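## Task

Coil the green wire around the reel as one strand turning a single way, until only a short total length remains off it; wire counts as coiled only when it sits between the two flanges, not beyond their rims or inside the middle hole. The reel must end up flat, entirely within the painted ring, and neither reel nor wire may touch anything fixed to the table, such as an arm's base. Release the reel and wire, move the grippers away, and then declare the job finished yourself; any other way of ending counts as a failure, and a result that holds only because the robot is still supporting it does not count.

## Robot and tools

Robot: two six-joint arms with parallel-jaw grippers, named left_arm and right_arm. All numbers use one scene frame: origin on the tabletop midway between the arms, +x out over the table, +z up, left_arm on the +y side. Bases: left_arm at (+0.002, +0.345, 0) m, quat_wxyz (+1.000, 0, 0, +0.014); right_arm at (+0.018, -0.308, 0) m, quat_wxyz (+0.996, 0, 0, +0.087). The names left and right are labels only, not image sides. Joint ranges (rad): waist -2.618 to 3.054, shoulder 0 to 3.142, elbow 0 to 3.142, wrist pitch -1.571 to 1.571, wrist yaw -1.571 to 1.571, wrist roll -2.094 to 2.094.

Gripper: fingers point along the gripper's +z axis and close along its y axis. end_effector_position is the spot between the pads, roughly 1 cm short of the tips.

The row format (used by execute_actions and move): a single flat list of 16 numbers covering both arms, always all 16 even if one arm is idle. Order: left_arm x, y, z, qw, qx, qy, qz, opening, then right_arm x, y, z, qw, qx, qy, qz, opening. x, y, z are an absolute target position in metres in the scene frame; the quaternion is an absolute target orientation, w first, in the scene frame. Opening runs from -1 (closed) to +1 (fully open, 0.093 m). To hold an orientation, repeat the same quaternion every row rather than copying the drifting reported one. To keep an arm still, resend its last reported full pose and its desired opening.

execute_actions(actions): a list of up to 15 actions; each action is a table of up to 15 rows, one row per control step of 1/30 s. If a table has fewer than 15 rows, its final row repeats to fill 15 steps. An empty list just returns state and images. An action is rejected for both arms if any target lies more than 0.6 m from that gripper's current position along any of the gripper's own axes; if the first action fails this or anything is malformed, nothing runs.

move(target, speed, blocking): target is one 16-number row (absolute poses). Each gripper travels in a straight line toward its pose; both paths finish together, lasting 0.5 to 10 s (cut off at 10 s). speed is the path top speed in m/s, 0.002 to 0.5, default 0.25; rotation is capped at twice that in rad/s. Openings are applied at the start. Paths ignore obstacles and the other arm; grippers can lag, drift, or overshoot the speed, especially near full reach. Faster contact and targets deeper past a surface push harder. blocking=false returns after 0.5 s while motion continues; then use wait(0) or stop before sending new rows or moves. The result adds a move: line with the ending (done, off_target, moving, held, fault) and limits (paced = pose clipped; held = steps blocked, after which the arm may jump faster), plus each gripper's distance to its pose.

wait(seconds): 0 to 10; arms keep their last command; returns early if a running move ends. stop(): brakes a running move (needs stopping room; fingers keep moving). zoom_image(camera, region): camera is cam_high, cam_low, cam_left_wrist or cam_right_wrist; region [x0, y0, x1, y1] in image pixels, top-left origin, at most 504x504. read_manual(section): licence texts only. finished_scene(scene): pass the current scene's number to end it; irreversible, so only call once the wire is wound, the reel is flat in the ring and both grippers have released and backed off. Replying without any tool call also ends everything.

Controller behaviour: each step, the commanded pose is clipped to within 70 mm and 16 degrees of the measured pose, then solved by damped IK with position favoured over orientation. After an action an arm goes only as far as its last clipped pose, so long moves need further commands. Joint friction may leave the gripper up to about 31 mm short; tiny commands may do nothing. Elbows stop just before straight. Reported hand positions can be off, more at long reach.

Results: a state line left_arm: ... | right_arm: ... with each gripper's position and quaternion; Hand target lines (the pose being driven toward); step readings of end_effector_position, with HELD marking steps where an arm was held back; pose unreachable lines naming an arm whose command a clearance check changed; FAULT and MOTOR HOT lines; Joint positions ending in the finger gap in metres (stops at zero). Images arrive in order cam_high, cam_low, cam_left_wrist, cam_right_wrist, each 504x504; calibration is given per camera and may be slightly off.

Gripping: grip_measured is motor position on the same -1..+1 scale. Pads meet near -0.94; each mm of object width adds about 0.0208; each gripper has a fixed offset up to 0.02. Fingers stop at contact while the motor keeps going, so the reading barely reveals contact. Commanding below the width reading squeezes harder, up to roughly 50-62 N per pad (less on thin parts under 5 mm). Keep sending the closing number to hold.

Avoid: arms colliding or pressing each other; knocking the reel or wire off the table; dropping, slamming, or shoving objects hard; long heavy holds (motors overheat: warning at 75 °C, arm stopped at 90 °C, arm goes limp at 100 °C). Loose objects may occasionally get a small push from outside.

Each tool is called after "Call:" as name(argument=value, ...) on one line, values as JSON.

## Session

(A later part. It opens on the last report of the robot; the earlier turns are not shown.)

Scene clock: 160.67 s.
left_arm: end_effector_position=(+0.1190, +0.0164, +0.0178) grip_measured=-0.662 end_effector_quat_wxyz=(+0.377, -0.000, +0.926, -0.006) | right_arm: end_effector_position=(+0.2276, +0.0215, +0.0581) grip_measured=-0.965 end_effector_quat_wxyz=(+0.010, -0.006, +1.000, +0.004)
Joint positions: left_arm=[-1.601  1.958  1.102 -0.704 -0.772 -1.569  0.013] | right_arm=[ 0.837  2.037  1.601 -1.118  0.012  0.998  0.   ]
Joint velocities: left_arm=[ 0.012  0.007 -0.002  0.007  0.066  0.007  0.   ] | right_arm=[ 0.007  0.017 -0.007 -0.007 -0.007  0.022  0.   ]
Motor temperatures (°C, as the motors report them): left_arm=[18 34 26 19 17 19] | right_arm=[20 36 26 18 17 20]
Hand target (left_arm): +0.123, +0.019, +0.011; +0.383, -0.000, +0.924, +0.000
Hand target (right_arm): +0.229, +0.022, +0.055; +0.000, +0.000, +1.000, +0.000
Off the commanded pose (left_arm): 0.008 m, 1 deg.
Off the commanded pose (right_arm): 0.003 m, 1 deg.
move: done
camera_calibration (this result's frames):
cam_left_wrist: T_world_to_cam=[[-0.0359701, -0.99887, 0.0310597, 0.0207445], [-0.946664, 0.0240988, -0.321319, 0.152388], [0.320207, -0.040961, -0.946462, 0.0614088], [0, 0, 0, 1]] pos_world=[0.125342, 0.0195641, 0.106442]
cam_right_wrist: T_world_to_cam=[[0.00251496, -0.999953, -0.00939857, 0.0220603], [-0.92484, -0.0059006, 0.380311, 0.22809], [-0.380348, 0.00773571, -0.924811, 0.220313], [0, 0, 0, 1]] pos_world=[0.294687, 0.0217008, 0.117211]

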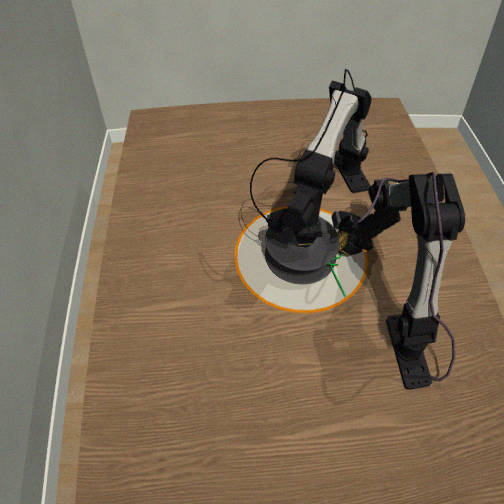

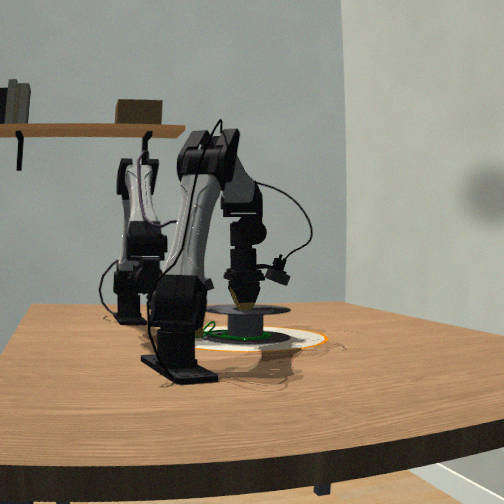

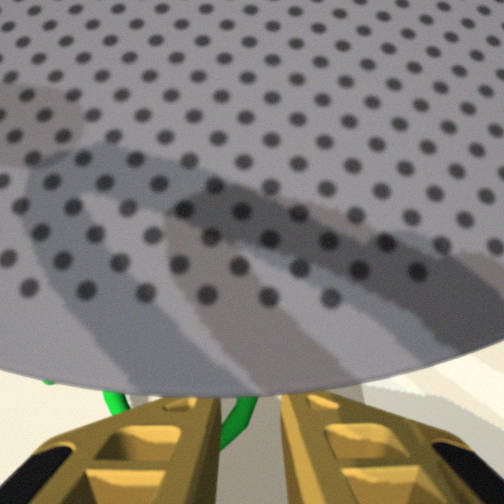

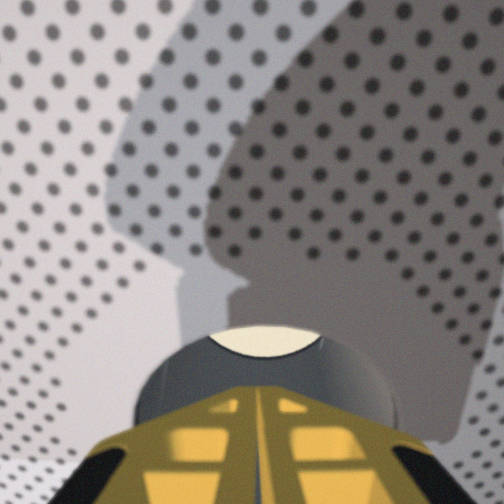

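Call:
move(target=[0.123,0.019,0.010,0.3827,0,0.9239,0,-0.97,0.229,0.022,0.055,0,0,1,0,-0.97], speed=0.03)

Scene clock: 161.67 s.
left_arm: end_effector_position=(+0.1192, +0.0158, +0.0180) grip_measured=-0.966 end_effector_quat_wxyz=(+0.378, -0.001, +0.926, -0.007) | right_arm: end_effector_position=(+0.2276, +0.0215, +0.0581) grip_measured=-0.965 end_effector_quat_wxyz=(+0.010, -0.006, +1.000, +0.004)
Joint positions: left_arm=[-1.601  1.958  1.102 -0.701 -0.774 -1.569  0.   ] | right_arm=[ 0.837  2.037  1.601 -1.118  0.012  0.998  0.   ]
Joint velocities: left_arm=[-0.002 -0.017 -0.017  0.081  0.037 -0.051  0.   ] | right_arm=[-0.007 -0.002  0.002  0.037  0.007  0.022  0.   ]
Motor temperatures (°C, as the motors report them): left_arm=[18 34 26 19 17 19] | right_arm=[20 36 26 18 17 20]
Hand target (left_arm): +0.123, +0.019, +0.010; +0.383, -0.000, +0.924, +0.000
Hand target (right_arm): +0.229, +0.022, +0.055; +0.000, +0.000, +1.000, +0.000
Off the commanded pose (left_arm): 0.009 m, 1 deg.
Off the commanded pose (right_arm): 0.003 m, 1 deg.
move: done
camera_calibration (this result's frames):
cam_left_wrist: T_world_to_cam=[[-0.0362798, -0.998758, 0.0341587, 0.0200602], [-0.946045, 0.0233113, -0.323195, 0.152667], [0.321997, -0.0440411, -0.945716, 0.0613509], [0, 0, 0, 1]] pos_world=[0.125403, 0.0191784, 0.106677]
cam_right_wrist: T_world_to_cam=[[0.00251496, -0.999953, -0.00939857, 0.0220603], [-0.92484, -0.0059006, 0.380311, 0.22809], [-0.380348, 0.00773571, -0.924811, 0.220313], [0, 0, 0, 1]] pos_world=[0.294687, 0.0217008, 0.117211]

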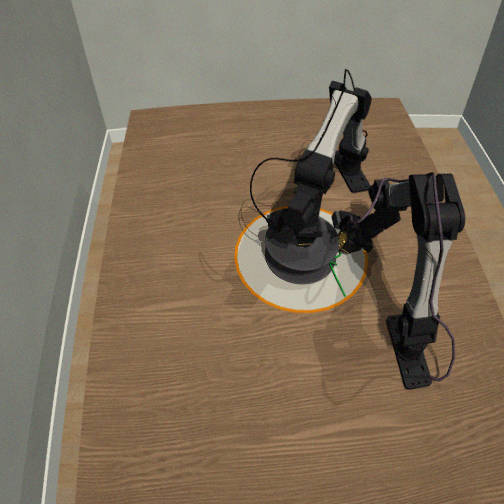

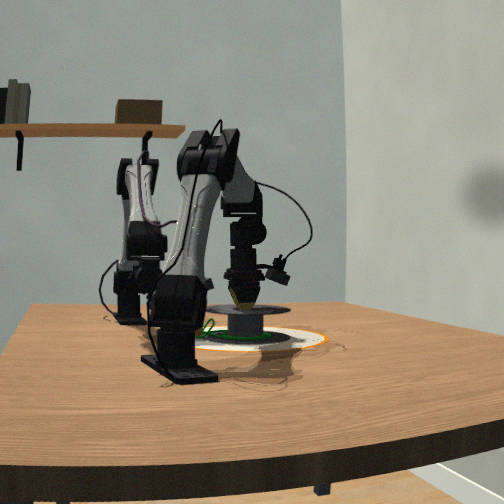

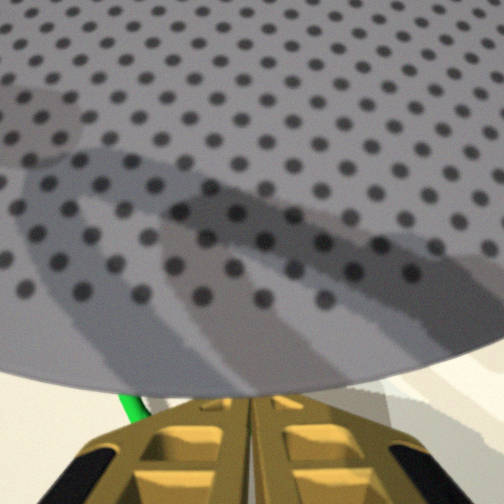

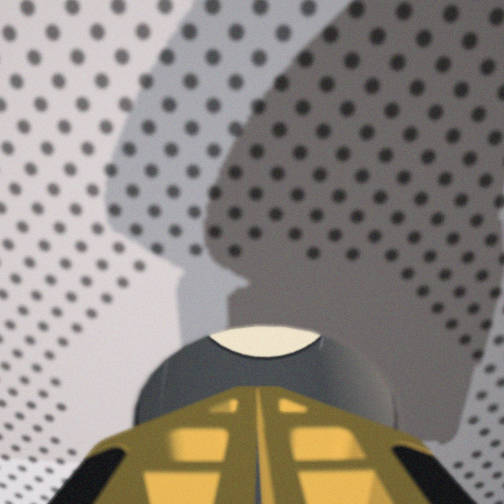

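Call:
zoom_image(camera="cam_low", region=[170, 290, 290, 360])

Region (170, 290, 290, 360) of cam_low's 504x504 image, scaled by 4.200, with more detail than that image has; it fills the top 294 rows of this view, and the rest is white.

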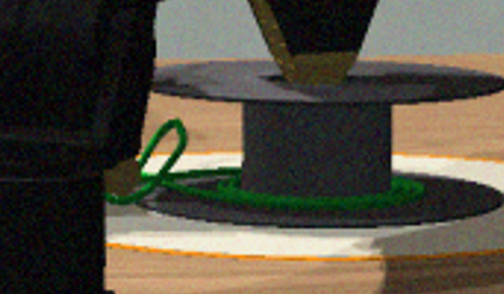

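Call:
move(target=[0.095,0.019,0.006,0.3827,0,0.9239,0,-0.97,0.229,0.022,0.055,0,0,1,0,-0.97], speed=0.03)

Scene clock: 163.67 s.
left_arm: end_effector_position=(+0.1004, +0.0165, +0.0133) grip_measured=-0.966 end_effector_quat_wxyz=(+0.387, -0.009, +0.922, -0.016) | right_arm: end_effector_position=(+0.2276, +0.0215, +0.0581) grip_measured=-0.965 end_effector_quat_wxyz=(+0.010, -0.006, +1.000, +0.004)
Joint positions: left_arm=[-1.667  1.982  1.102 -0.729 -0.796 -1.675  0.   ] | right_arm=[ 0.837  2.037  1.601 -1.118  0.012  0.998  0.   ]
Joint velocities: left_arm=[-0.012  0.007  0.012 -0.051  0.022 -0.037  0.   ] | right_arm=[ 0.002 -0.002 -0.017  0.022  0.037 -0.037  0.   ]
Motor temperatures (°C, as the motors report them): left_arm=[18 34 26 19 17 19] | right_arm=[20 36 26 18 17 20]
Hand target (left_arm): +0.095, +0.020, +0.006; +0.383, -0.000, +0.924, +0.000
Hand target (right_arm): +0.229, +0.022, +0.055; +0.000, +0.000, +1.000, +0.000
Off the commanded pose (left_arm): 0.009 m, 2 deg.
Off the commanded pose (right_arm): 0.003 m, 1 deg.
move: done
camera_calibration (this result's frames):
cam_left_wrist: T_world_to_cam=[[-0.0287689, -0.998022, 0.055891, 0.0192122], [-0.939034, 0.0078188, -0.343735, 0.13311], [0.342618, -0.0623725, -0.937402, 0.0611218], [0, 0, 0, 1]] pos_world=[0.104606, 0.0219458, 0.101976]
cam_right_wrist: T_world_to_cam=[[0.00251496, -0.999953, -0.00939857, 0.0220603], [-0.92484, -0.0059006, 0.380311, 0.22809], [-0.380348, 0.00773571, -0.924811, 0.220313], [0, 0, 0, 1]] pos_world=[0.294687, 0.0217008, 0.117211]

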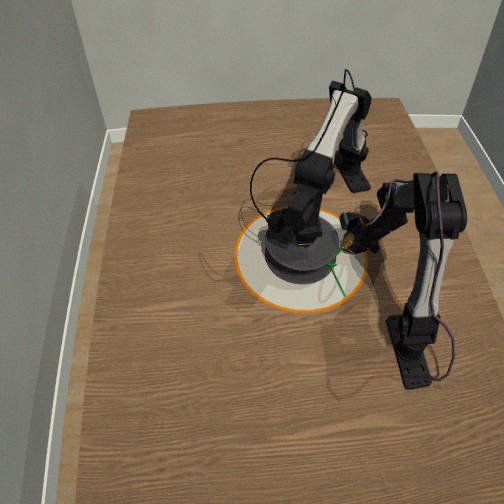

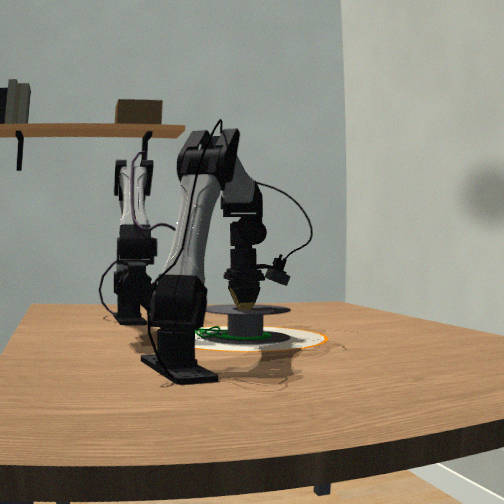

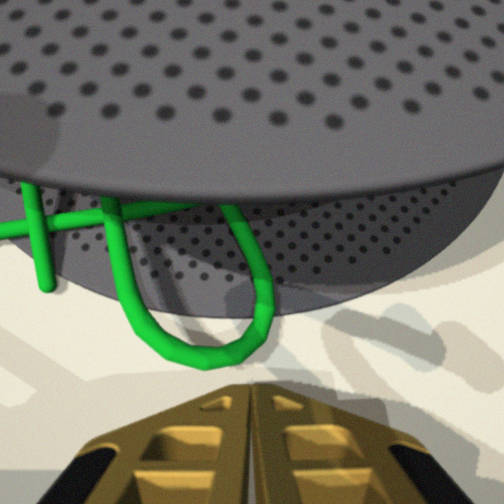

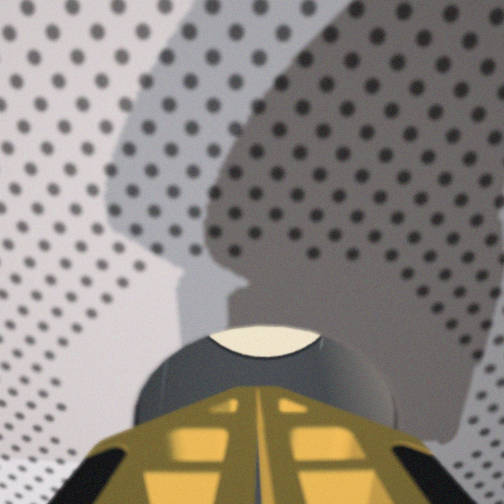

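Call:
move(target=[0.102,0.014,0.036,0.3827,0,0.9239,0,-0.52,0.229,0.022,0.055,0,0,1,0,-0.97], speed=0.08)

Call:
move(target=[0.126,0.016,0.025,0.3827,0,0.9239,0,-0.52,0.229,0.022,0.055,0,0,1,0,-0.97], speed=0.06)

Scene clock: 166.60 s.
left_arm: end_effector_position=(+0.1003, +0.0178, +0.0247) grip_measured=-0.522 end_effector_quat_wxyz=(+0.388, +0.007, +0.921, +0.009) | right_arm: end_effector_position=(+0.2276, +0.0215, +0.0581) grip_measured=-0.965 end_effector_quat_wxyz=(+0.010, -0.006, +1.000, +0.004)
Joint positions: left_arm=[-1.667  1.982  1.156 -0.829 -0.795 -1.659  0.02 ] | right_arm=[ 0.837  2.037  1.601 -1.118  0.012  0.998  0.   ]
Joint velocities: left_arm=[ 0.002  0.007 -0.032  0.022 -0.051  0.037  0.   ] | right_arm=[-0.007  0.002  0.002 -0.051 -0.037  0.007  0.   ]
Motor temperatures (°C, as the motors report them): left_arm=[18 34 26 19 17 19] | right_arm=[20 36 26 18 17 20]
Hand target (left_arm): +0.102, +0.014, +0.036; +0.383, -0.000, +0.924, -0.000
Hand target (right_arm): +0.229, +0.022, +0.055; +0.000, +0.000, +1.000, +0.000
Off the commanded pose (left_arm): 0.012 m, 2 deg.
Off the commanded pose (right_arm): 0.003 m, 1 deg.
move: off_target (left_arm)
camera_calibration (this result's frames):
cam_left_wrist: T_world_to_cam=[[-0.0399426, -0.999199, -0.00246822, 0.0224645], [-0.938033, 0.0383483, -0.344418, 0.136333], [0.344236, -0.0114417, -0.938813, 0.0708301], [0, 0, 0, 1]] pos_world=[0.1044, 0.0180287, 0.113507]
cam_right_wrist: T_world_to_cam=[[0.00251496, -0.999953, -0.00939857, 0.0220603], [-0.92484, -0.0059006, 0.380311, 0.22809], [-0.380348, 0.00773571, -0.924811, 0.220313], [0, 0, 0, 1]] pos_world=[0.294687, 0.0217008, 0.117211]

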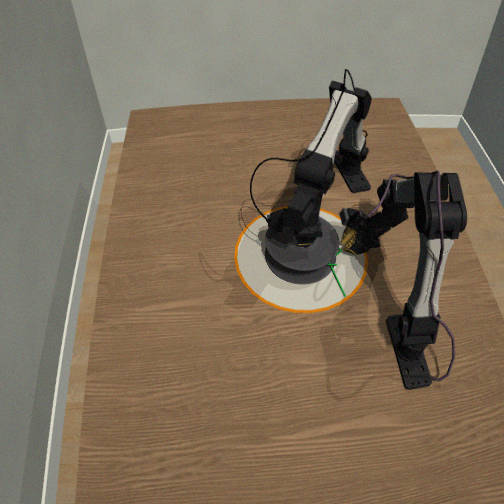

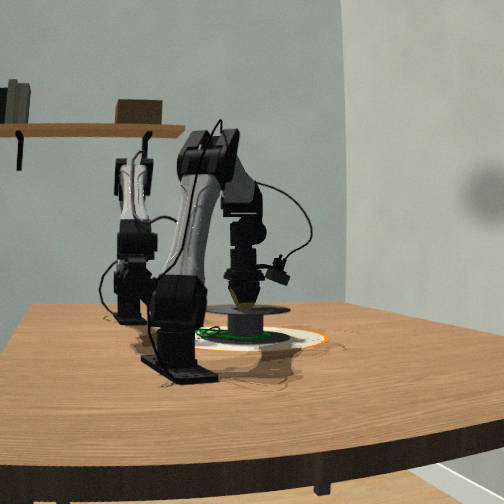

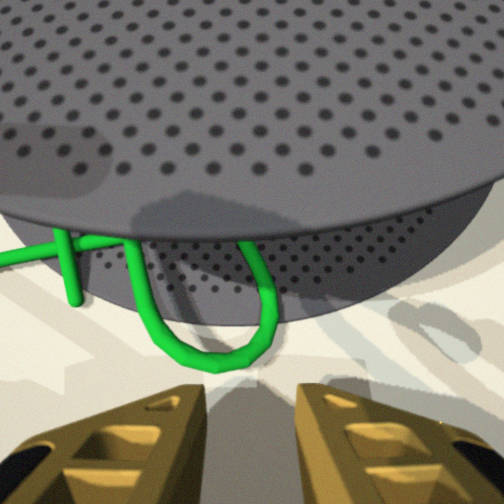

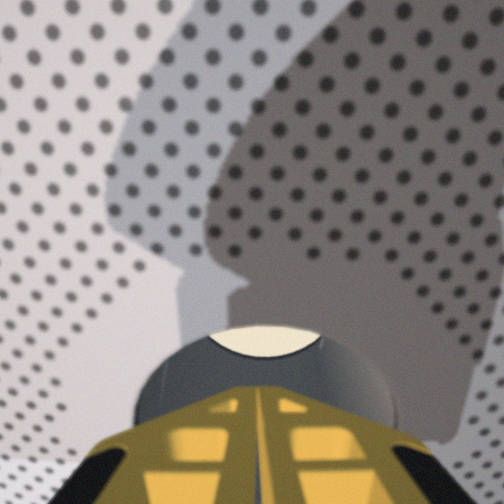

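Scene clock: 167.47 s.
left_arm: end_effector_position=(+0.1248, +0.0161, +0.0206) grip_measured=-0.522 end_effector_quat_wxyz=(+0.387, +0.006, +0.922, +0.013) | right_arm: end_effector_position=(+0.2276, +0.0215, +0.0581) grip_measured=-0.965 end_effector_quat_wxyz=(+0.010, -0.006, +1.000, +0.004)
Joint positions: left_arm=[-1.591  1.982  1.139 -0.749 -0.795 -1.56   0.02 ] | right_arm=[ 0.837  2.037  1.601 -1.118  0.012  0.998  0.   ]
Joint velocities: left_arm=[-0.002 -0.022  0.012  0.037  0.022  0.007 -0.   ] | right_arm=[-0.017  0.007 -0.002  0.037 -0.037  0.007  0.   ]
Motor temperatures (°C, as the motors report them): left_arm=[18 34 26 19 17 19] | right_arm=[20 36 26 18 17 20]
Hand target (left_arm): +0.126, +0.015, +0.025; +0.383, -0.000, +0.924, -0.000
Hand target (right_arm): +0.229, +0.022, +0.055; +0.000, +0.000, +1.000, +0.000
Off the commanded pose (left_arm): 0.005 m, 2 deg.
Off the commanded pose (right_arm): 0.003 m, 1 deg.
move: done
camera_calibration (this result's frames):
cam_left_wrist: T_world_to_cam=[[-0.0338103, -0.99939, -0.0087744, 0.0210906], [-0.939448, 0.0347756, -0.340922, 0.158092], [0.341019, -0.00328359, -0.940051, 0.0588573], [0, 0, 0, 1]] pos_world=[0.12916, 0.0157732, 0.109411]
cam_right_wrist: T_world_to_cam=[[0.00251496, -0.999953, -0.00939857, 0.0220603], [-0.92484, -0.0059006, 0.380311, 0.22809], [-0.380348, 0.00773571, -0.924811, 0.220313], [0, 0, 0, 1]] pos_world=[0.294687, 0.0217008, 0.117211]

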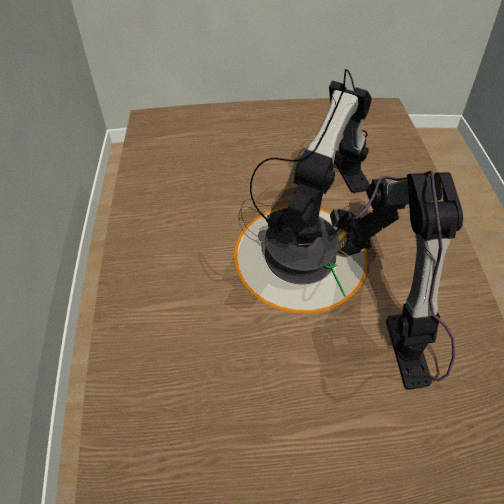

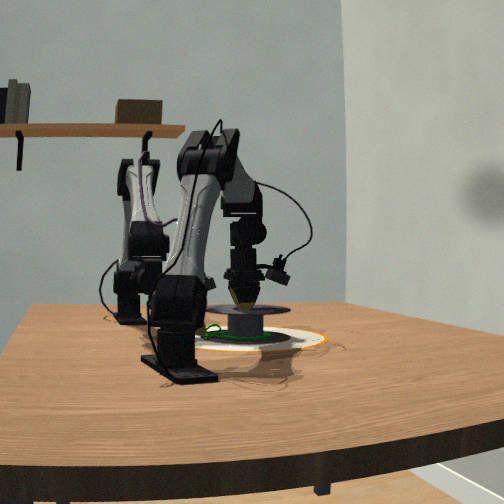

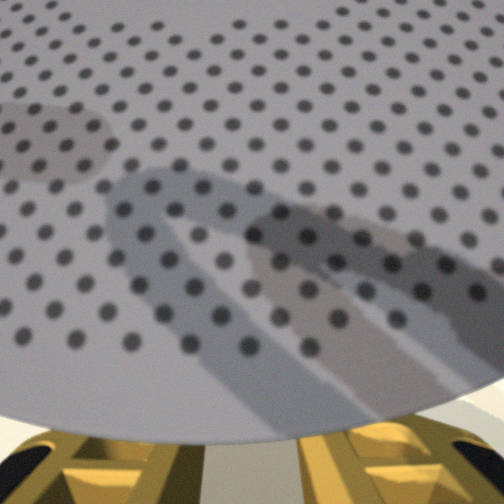

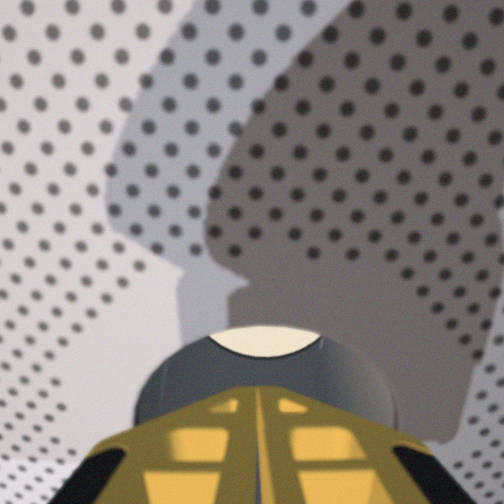

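Call:
zoom_image(camera="cam_low", region=[170, 290, 290, 360])

Region (170, 290, 290, 360) of cam_low's 504x504 image, scaled by 4.200, with more detail than that image has; it fills the top 294 rows of this view, and the rest is white.

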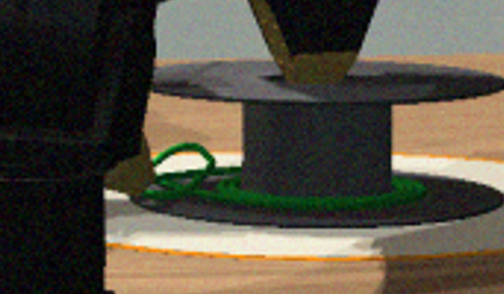

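Call:
move(target=[0.095,0.016,0.006,0.3827,0,0.9239,0,-0.52,0.229,0.022,0.055,0,0,1,0,-0.97], speed=0.03)

Scene clock: 169.60 s.
left_arm: end_effector_position=(+0.0983, +0.0089, +0.0148) grip_measured=-0.522 end_effector_quat_wxyz=(+0.386, -0.008, +0.922, -0.017) | right_arm: end_effector_position=(+0.2276, +0.0215, +0.0581) grip_measured=-0.965 end_effector_quat_wxyz=(+0.010, -0.006, +1.000, +0.004)
Joint positions: left_arm=[-1.67   2.     1.139 -0.747 -0.792 -1.676  0.02 ] | right_arm=[ 0.837  2.037  1.601 -1.118  0.012  0.998  0.   ]
Joint velocities: left_arm=[-0.022  0.002 -0.002  0.051 -0.037 -0.022  0.   ] | right_arm=[ 0.007 -0.002  0.002  0.007  0.022 -0.051  0.   ]
Motor temperatures (°C, as the motors report them): left_arm=[18 34 26 19 17 19] | right_arm=[20 36 26 18 17 20]
Hand target (left_arm): +0.095, +0.017, +0.006; +0.383, -0.000, +0.924, +0.001
Hand target (right_arm): +0.229, +0.022, +0.055; +0.000, +0.000, +1.000, +0.000
Off the commanded pose (left_arm): 0.012 m, 2 deg.
Off the commanded pose (right_arm): 0.003 m, 1 deg.
move: off_target (left_arm)
camera_calibration (this result's frames):
cam_left_wrist: T_world_to_cam=[[-0.0307966, -0.99782, 0.0583623, 0.0115845], [-0.940235, 0.00910915, -0.340404, 0.131793], [0.339131, -0.0653576, -0.938466, 0.0631], [0, 0, 0, 1]] pos_world=[0.102874, 0.0144828, 0.103404]
cam_right_wrist: T_world_to_cam=[[0.00251496, -0.999953, -0.00939857, 0.0220603], [-0.92484, -0.0059006, 0.380311, 0.22809], [-0.380348, 0.00773571, -0.924811, 0.220313], [0, 0, 0, 1]] pos_world=[0.294687, 0.0217008, 0.117211]

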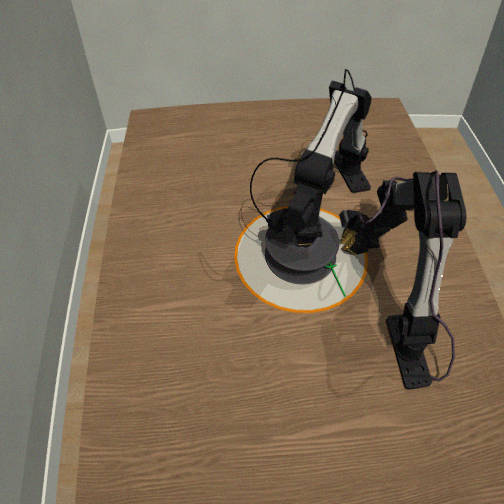

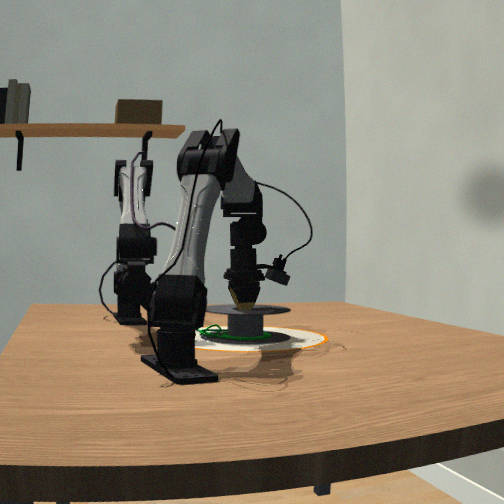

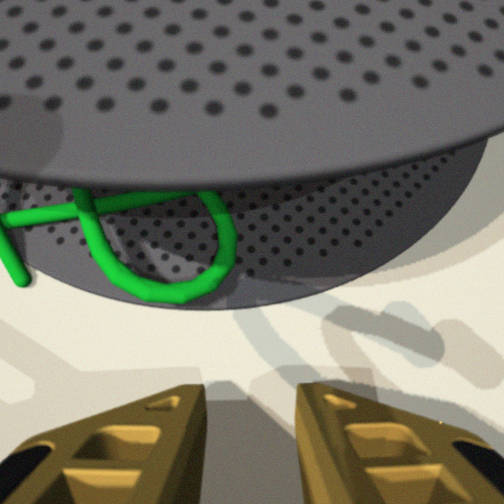

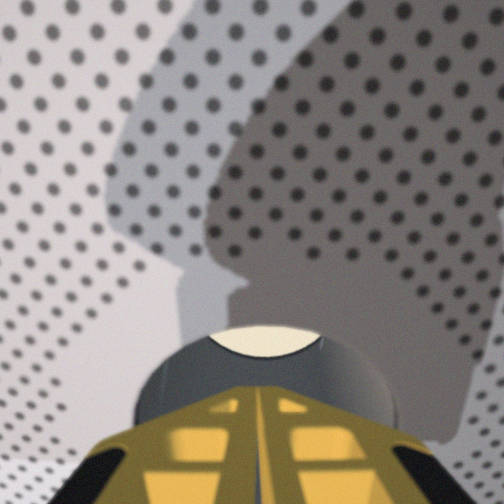

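Call:
move(target=[0.085,0.050,0.055,0.3769,-0.1604,0.9099,0.0665,-0.52,0.229,0.022,0.055,0,0,1,0,-0.97], speed=0.12)

Scene clock: 174.60 s.
left_arm: end_effector_position=(+0.0882, +0.0523, +0.0525) grip_measured=-0.522 end_effector_quat_wxyz=(+0.371, -0.143, +0.915, +0.062) | right_arm: end_effector_position=(+0.2276, +0.0215, +0.0581) grip_measured=-0.965 end_effector_quat_wxyz=(+0.010, -0.006, +1.000, +0.004)
Joint positions: left_arm=[-1.676  2.     1.304 -1.235 -0.698 -2.092  0.02 ] | right_arm=[ 0.837  2.037  1.601 -1.118  0.012  0.998  0.   ]
Joint velocities: left_arm=[ 0.017 -0.007 -0.017 -0.037 -0.022  0.051 -0.   ] | right_arm=[ 0.027 -0.002 -0.017 -0.007 -0.022 -0.066  0.   ]
Motor temperatures (°C, as the motors report them): left_arm=[18 34 26 19 17 19] | right_arm=[20 37 27 18 17 20]
Hand target (left_arm): +0.086, +0.051, +0.055; +0.367, -0.146, +0.917, +0.063
Hand target (right_arm): +0.229, +0.022, +0.055; +0.000, +0.000, +1.000, +0.000
Off the commanded pose (left_arm): 0.005 m, 2 deg.
Off the commanded pose (right_arm): 0.003 m, 1 deg.
joint sent to its limit (left arm) — the command would take joint 6 (wrist roll) past its lower limit, so that joint was sent only as far as its limit.
move: done
camera_calibration (this result's frames):
cam_left_wrist: T_world_to_cam=[[0.277163, -0.960715, 0.0144269, 0.0256605], [-0.908937, -0.267033, -0.320199, 0.145334], [0.311472, 0.0756341, -0.94724, 0.100322], [0, 0, 0, 1]] pos_world=[0.0937394, 0.0558736, 0.141195]
cam_right_wrist: T_world_to_cam=[[0.00251496, -0.999953, -0.00939857, 0.0220603], [-0.92484, -0.0059006, 0.380311, 0.22809], [-0.380348, 0.00773571, -0.924811, 0.220313], [0, 0, 0, 1]] pos_world=[0.294687, 0.0217008, 0.117211]

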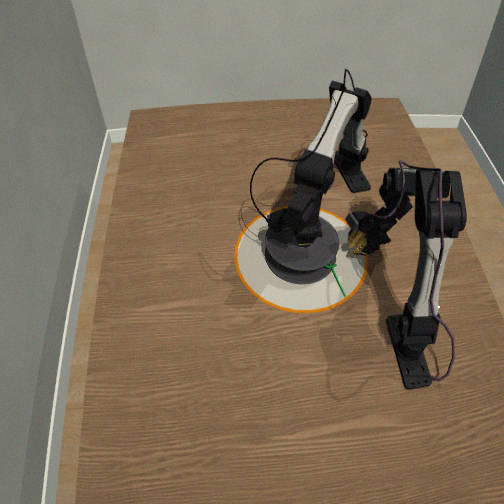

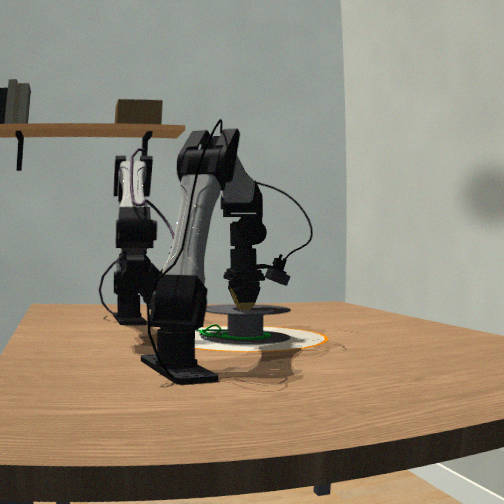

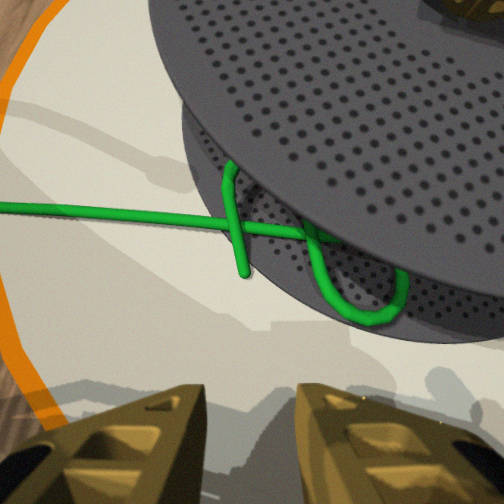

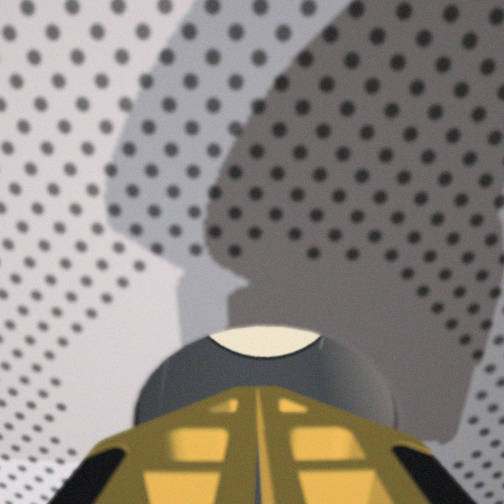

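Call:
move(target=[0.112,0.069,0.036,0.3827,0,0.9239,0,-0.63,0.229,0.022,0.055,0,0,1,0,-0.97], speed=0.1)

Scene clock: 179.80 s.
left_arm: end_effector_position=(+0.1083, +0.0688, +0.0299) grip_measured=-0.628 end_effector_quat_wxyz=(+0.377, +0.008, +0.926, +0.012) | right_arm: end_effector_position=(+0.2276, +0.0215, +0.0581) grip_measured=-0.965 end_effector_quat_wxyz=(+0.010, -0.006, +1.000, +0.004)
Joint positions: left_arm=[-1.64   1.794  0.933 -0.774 -0.771 -1.621  0.015] | right_arm=[ 0.837  2.037  1.601 -1.118  0.012  0.998  0.   ]
Joint velocities: left_arm=[-0.012  0.007  0.002  0.051  0.037  0.022  0.001] | right_arm=[-0.007 -0.007  0.022 -0.037 -0.022  0.037  0.   ]
Motor temperatures (°C, as the motors report them): left_arm=[18 34 26 19 17 19] | right_arm=[20 37 27 18 17 20]
Hand target (left_arm): +0.112, +0.069, +0.035; +0.382, +0.001, +0.924, -0.000
Hand target (right_arm): +0.229, +0.022, +0.055; +0.000, +0.000, +1.000, +0.000
Off the commanded pose (left_arm): 0.007 m, 2 deg.
Off the commanded pose (right_arm): 0.003 m, 1 deg.
move: done
camera_calibration (this result's frames):
cam_left_wrist: T_world_to_cam=[[-0.0376444, -0.999263, -0.00750367, 0.0735912], [-0.946643, 0.0380652, -0.320028, 0.143861], [0.320078, -0.00494396, -0.947378, 0.0760563], [0, 0, 0, 1]] pos_world=[0.114611, 0.0684369, 0.118646]
cam_right_wrist: T_world_to_cam=[[0.00251496, -0.999953, -0.00939857, 0.0220603], [-0.92484, -0.0059006, 0.380311, 0.22809], [-0.380348, 0.00773571, -0.924811, 0.220313], [0, 0, 0, 1]] pos_world=[0.294687, 0.0217008, 0.117211]

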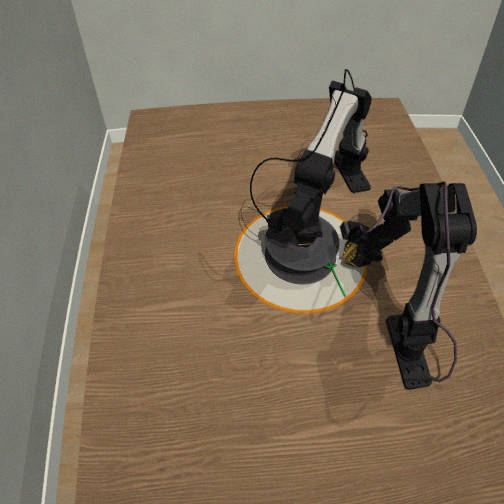

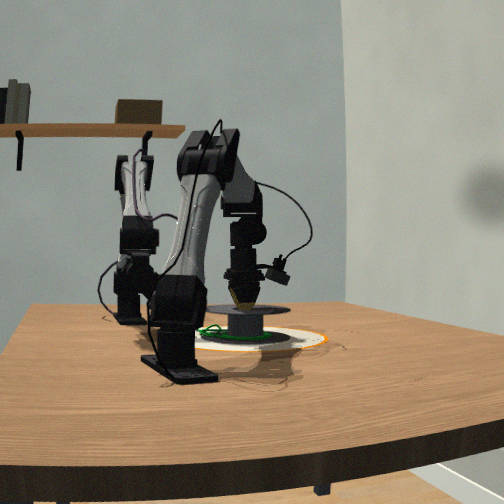

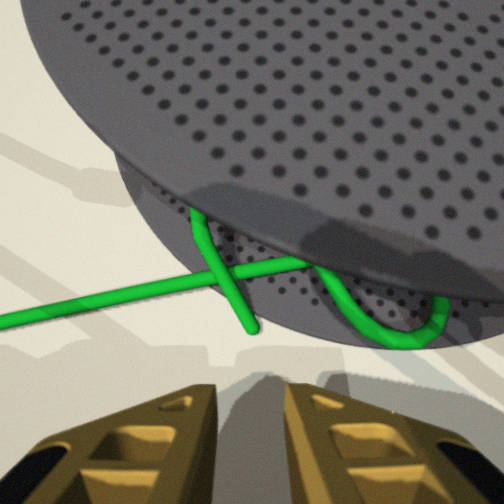

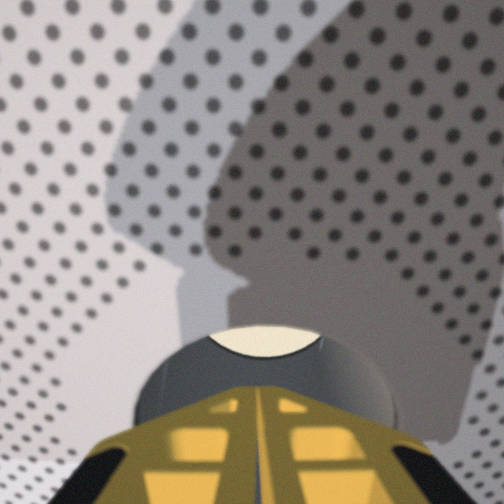

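Call:
move(target=[0.134,0.071,0.030,0.3827,0,0.9239,0,-0.63,0.229,0.022,0.055,0,0,1,0,-0.97], speed=0.05)

Scene clock: 181.57 s.
left_arm: end_effector_position=(+0.1302, +0.0713, +0.0216) grip_measured=-0.628 end_effector_quat_wxyz=(+0.376, +0.008, +0.926, +0.017) | right_arm: end_effector_position=(+0.2276, +0.0215, +0.0581) grip_measured=-0.965 end_effector_quat_wxyz=(+0.010, -0.006, +1.000, +0.004)
Joint positions: left_arm=[-1.56   1.794  0.893 -0.668 -0.772 -1.514  0.015] | right_arm=[ 0.837  2.037  1.601 -1.118  0.012  0.998  0.   ]
Joint velocities: left_arm=[ 0.012 -0.002 -0.007  0.066 -0.095  0.051 -0.   ] | right_arm=[ 0.002 -0.007 -0.017 -0.037  0.007  0.007  0.   ]
Motor temperatures (°C, as the motors report them): left_arm=[18 34 26 19 17 19] | right_arm=[20 37 27 18 17 20]
Hand target (left_arm): +0.134, +0.070, +0.030; +0.383, -0.000, +0.924, -0.000
Hand target (right_arm): +0.229, +0.022, +0.055; +0.000, +0.000, +1.000, +0.000
Off the commanded pose (left_arm): 0.009 m, 2 deg.
Off the commanded pose (right_arm): 0.003 m, 1 deg.
move: done
camera_calibration (this result's frames):
cam_left_wrist: T_world_to_cam=[[-0.0351616, -0.999244, -0.0166073, 0.0767665], [-0.946996, 0.0386234, -0.318914, 0.161886], [0.319315, 0.00451352, -0.947638, 0.0605913], [0, 0, 0, 1]] pos_world=[0.136657, 0.0701824, 0.110321]
cam_right_wrist: T_world_to_cam=[[0.00251496, -0.999953, -0.00939857, 0.0220603], [-0.92484, -0.0059006, 0.380311, 0.22809], [-0.380348, 0.00773571, -0.924811, 0.220313], [0, 0, 0, 1]] pos_world=[0.294687, 0.0217008, 0.117211]

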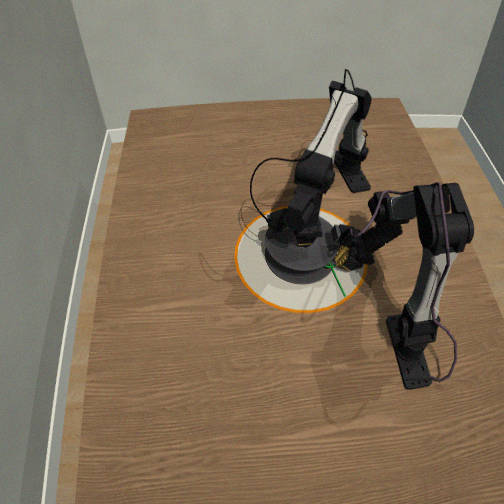

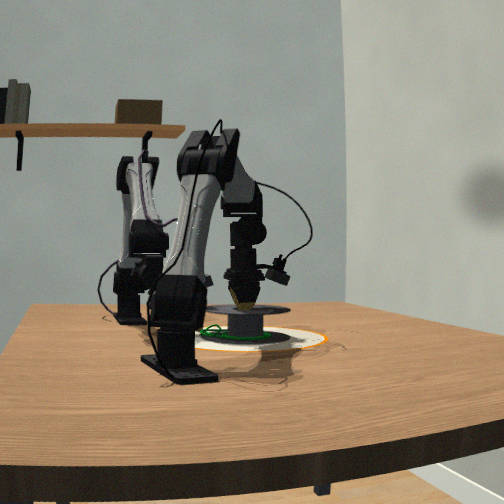

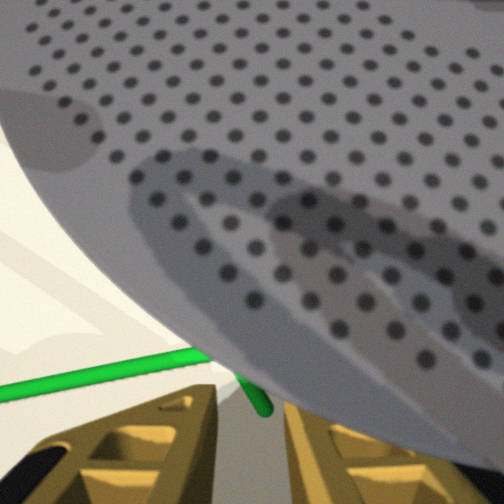

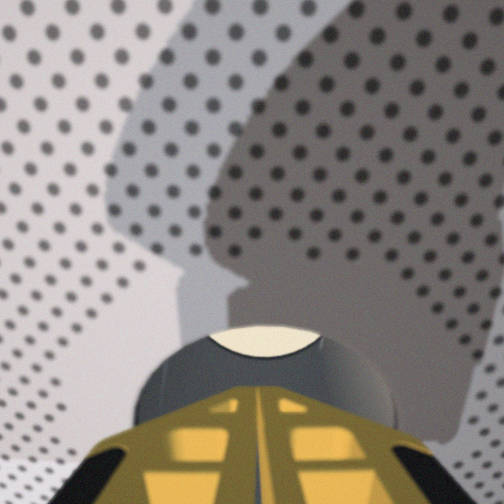

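Call:
move(target=[0.141,0.077,0.028,0.3827,0,0.9239,0,-0.63,0.229,0.022,0.055,0,0,1,0,-0.97], speed=0.02)

Scene clock: 184.43 s.
left_arm: end_effector_position=(+0.1371, +0.0767, +0.0226) grip_measured=-0.628 end_effector_quat_wxyz=(+0.377, +0.008, +0.926, +0.012) | right_arm: end_effector_position=(+0.2276, +0.0215, +0.0581) grip_measured=-0.965 end_effector_quat_wxyz=(+0.010, -0.006, +1.000, +0.004)
Joint positions: left_arm=[-1.534  1.761  0.856 -0.627 -0.772 -1.475  0.015] | right_arm=[ 0.837  2.037  1.601 -1.118  0.012  0.998  0.   ]
Joint velocities: left_arm=[-0.007  0.012  0.007  0.007 -0.022 -0.022 -0.   ] | right_arm=[ 0.007  0.002  0.012  0.007  0.007 -0.007  0.   ]
Motor temperatures (°C, as the motors report them): left_arm=[18 34 26 19 17 19] | right_arm=[20 37 27 18 17 20]
Hand target (left_arm): +0.141, +0.077, +0.028; +0.383, +0.000, +0.924, +0.000
Hand target (right_arm): +0.229, +0.022, +0.055; +0.000, +0.000, +1.000, +0.000
Off the commanded pose (left_arm): 0.007 m, 2 deg.
Off the commanded pose (right_arm): 0.003 m, 1 deg.
move: done
camera_calibration (this result's frames):
cam_left_wrist: T_world_to_cam=[[-0.0373522, -0.999271, -0.00786481, 0.0825693], [-0.946585, 0.0379031, -0.320219, 0.168569], [0.320284, -0.00451619, -0.947311, 0.0598478], [0, 0, 0, 1]] pos_world=[0.14348, 0.0763902, 0.111323]
cam_right_wrist: T_world_to_cam=[[0.00251496, -0.999953, -0.00939857, 0.0220603], [-0.92484, -0.0059006, 0.380311, 0.22809], [-0.380348, 0.00773571, -0.924811, 0.220313], [0, 0, 0, 1]] pos_world=[0.294687, 0.0217008, 0.117211]

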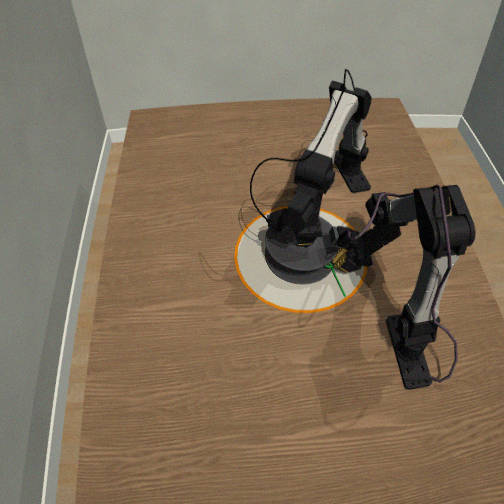

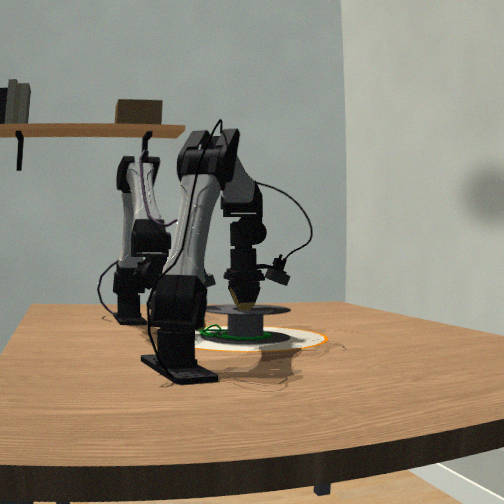

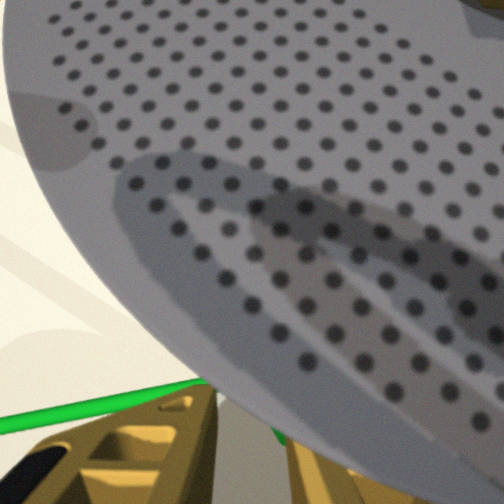

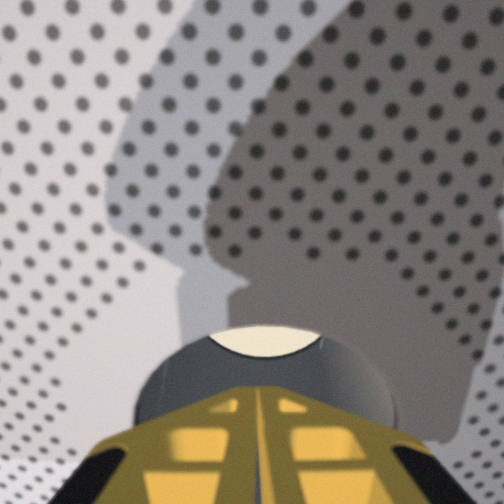

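Call:
move(target=[0.141,0.073,0.016,0.3827,0,0.9239,0,-0.63,0.229,0.022,0.055,0,0,1,0,-0.97], speed=0.02)

Scene clock: 186.10 s.
left_arm: end_effector_position=(+0.1376, +0.0693, +0.0230) grip_measured=-0.628 end_effector_quat_wxyz=(+0.378, +0.001, +0.926, -0.005) | right_arm: end_effector_position=(+0.2276, +0.0215, +0.0581) grip_measured=-0.965 end_effector_quat_wxyz=(+0.010, -0.006, +1.000, +0.004)
Joint positions: left_arm=[-1.534  1.761  0.856 -0.588 -0.772 -1.473  0.015] | right_arm=[ 0.837  2.037  1.601 -1.118  0.012  0.998  0.   ]
Joint velocities: left_arm=[-0.007  0.007 -0.007  0.066 -0.022 -0.007 -0.   ] | right_arm=[-0.002 -0.022 -0.007  0.007 -0.022  0.007  0.   ]
Motor temperatures (°C, as the motors report them): left_arm=[18 34 26 19 17 19] | right_arm=[20 37 27 18 17 20]
Hand target (left_arm): +0.141, +0.073, +0.016; +0.383, -0.000, +0.924, +0.000
Hand target (right_arm): +0.229, +0.022, +0.055; +0.000, +0.000, +1.000, +0.000
Off the commanded pose (left_arm): 0.009 m, 1 deg.
Off the commanded pose (right_arm): 0.003 m, 1 deg.
move: done
camera_calibration (this result's frames):
cam_left_wrist: T_world_to_cam=[[-0.0387416, -0.998825, 0.0291281, 0.0744936], [-0.94575, 0.0272416, -0.323752, 0.170118], [0.322577, -0.0400905, -0.945694, 0.0621145], [0, 0, 0, 1]] pos_world=[0.143739, 0.0722619, 0.111648]
cam_right_wrist: T_world_to_cam=[[0.00251496, -0.999953, -0.00939857, 0.0220603], [-0.92484, -0.0059006, 0.380311, 0.22809], [-0.380348, 0.00773571, -0.924811, 0.220313], [0, 0, 0, 1]] pos_world=[0.294687, 0.0217008, 0.117211]

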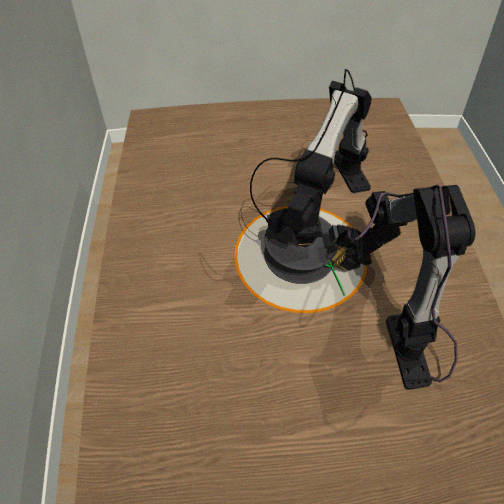

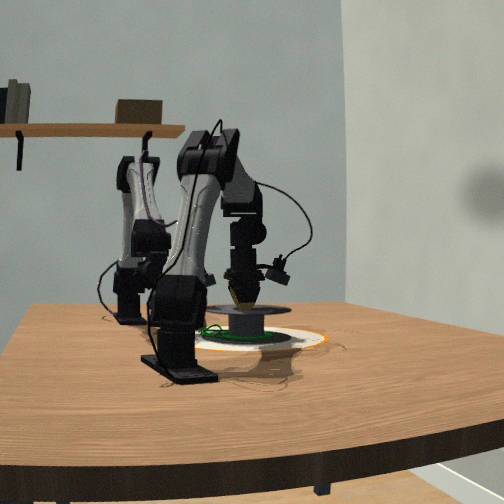

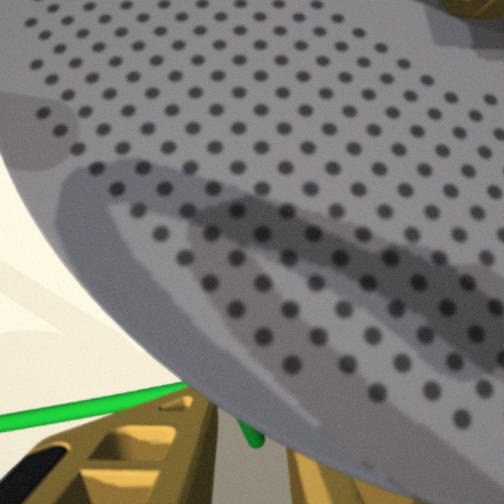

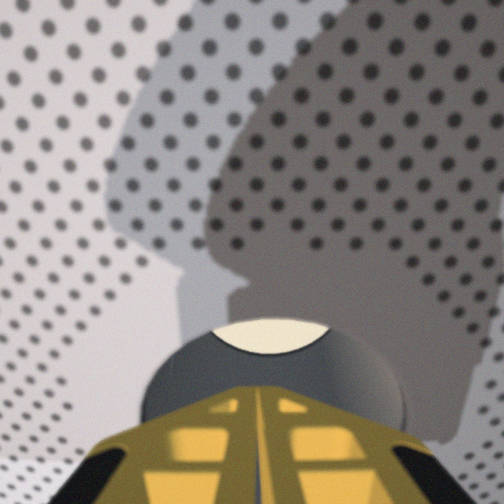

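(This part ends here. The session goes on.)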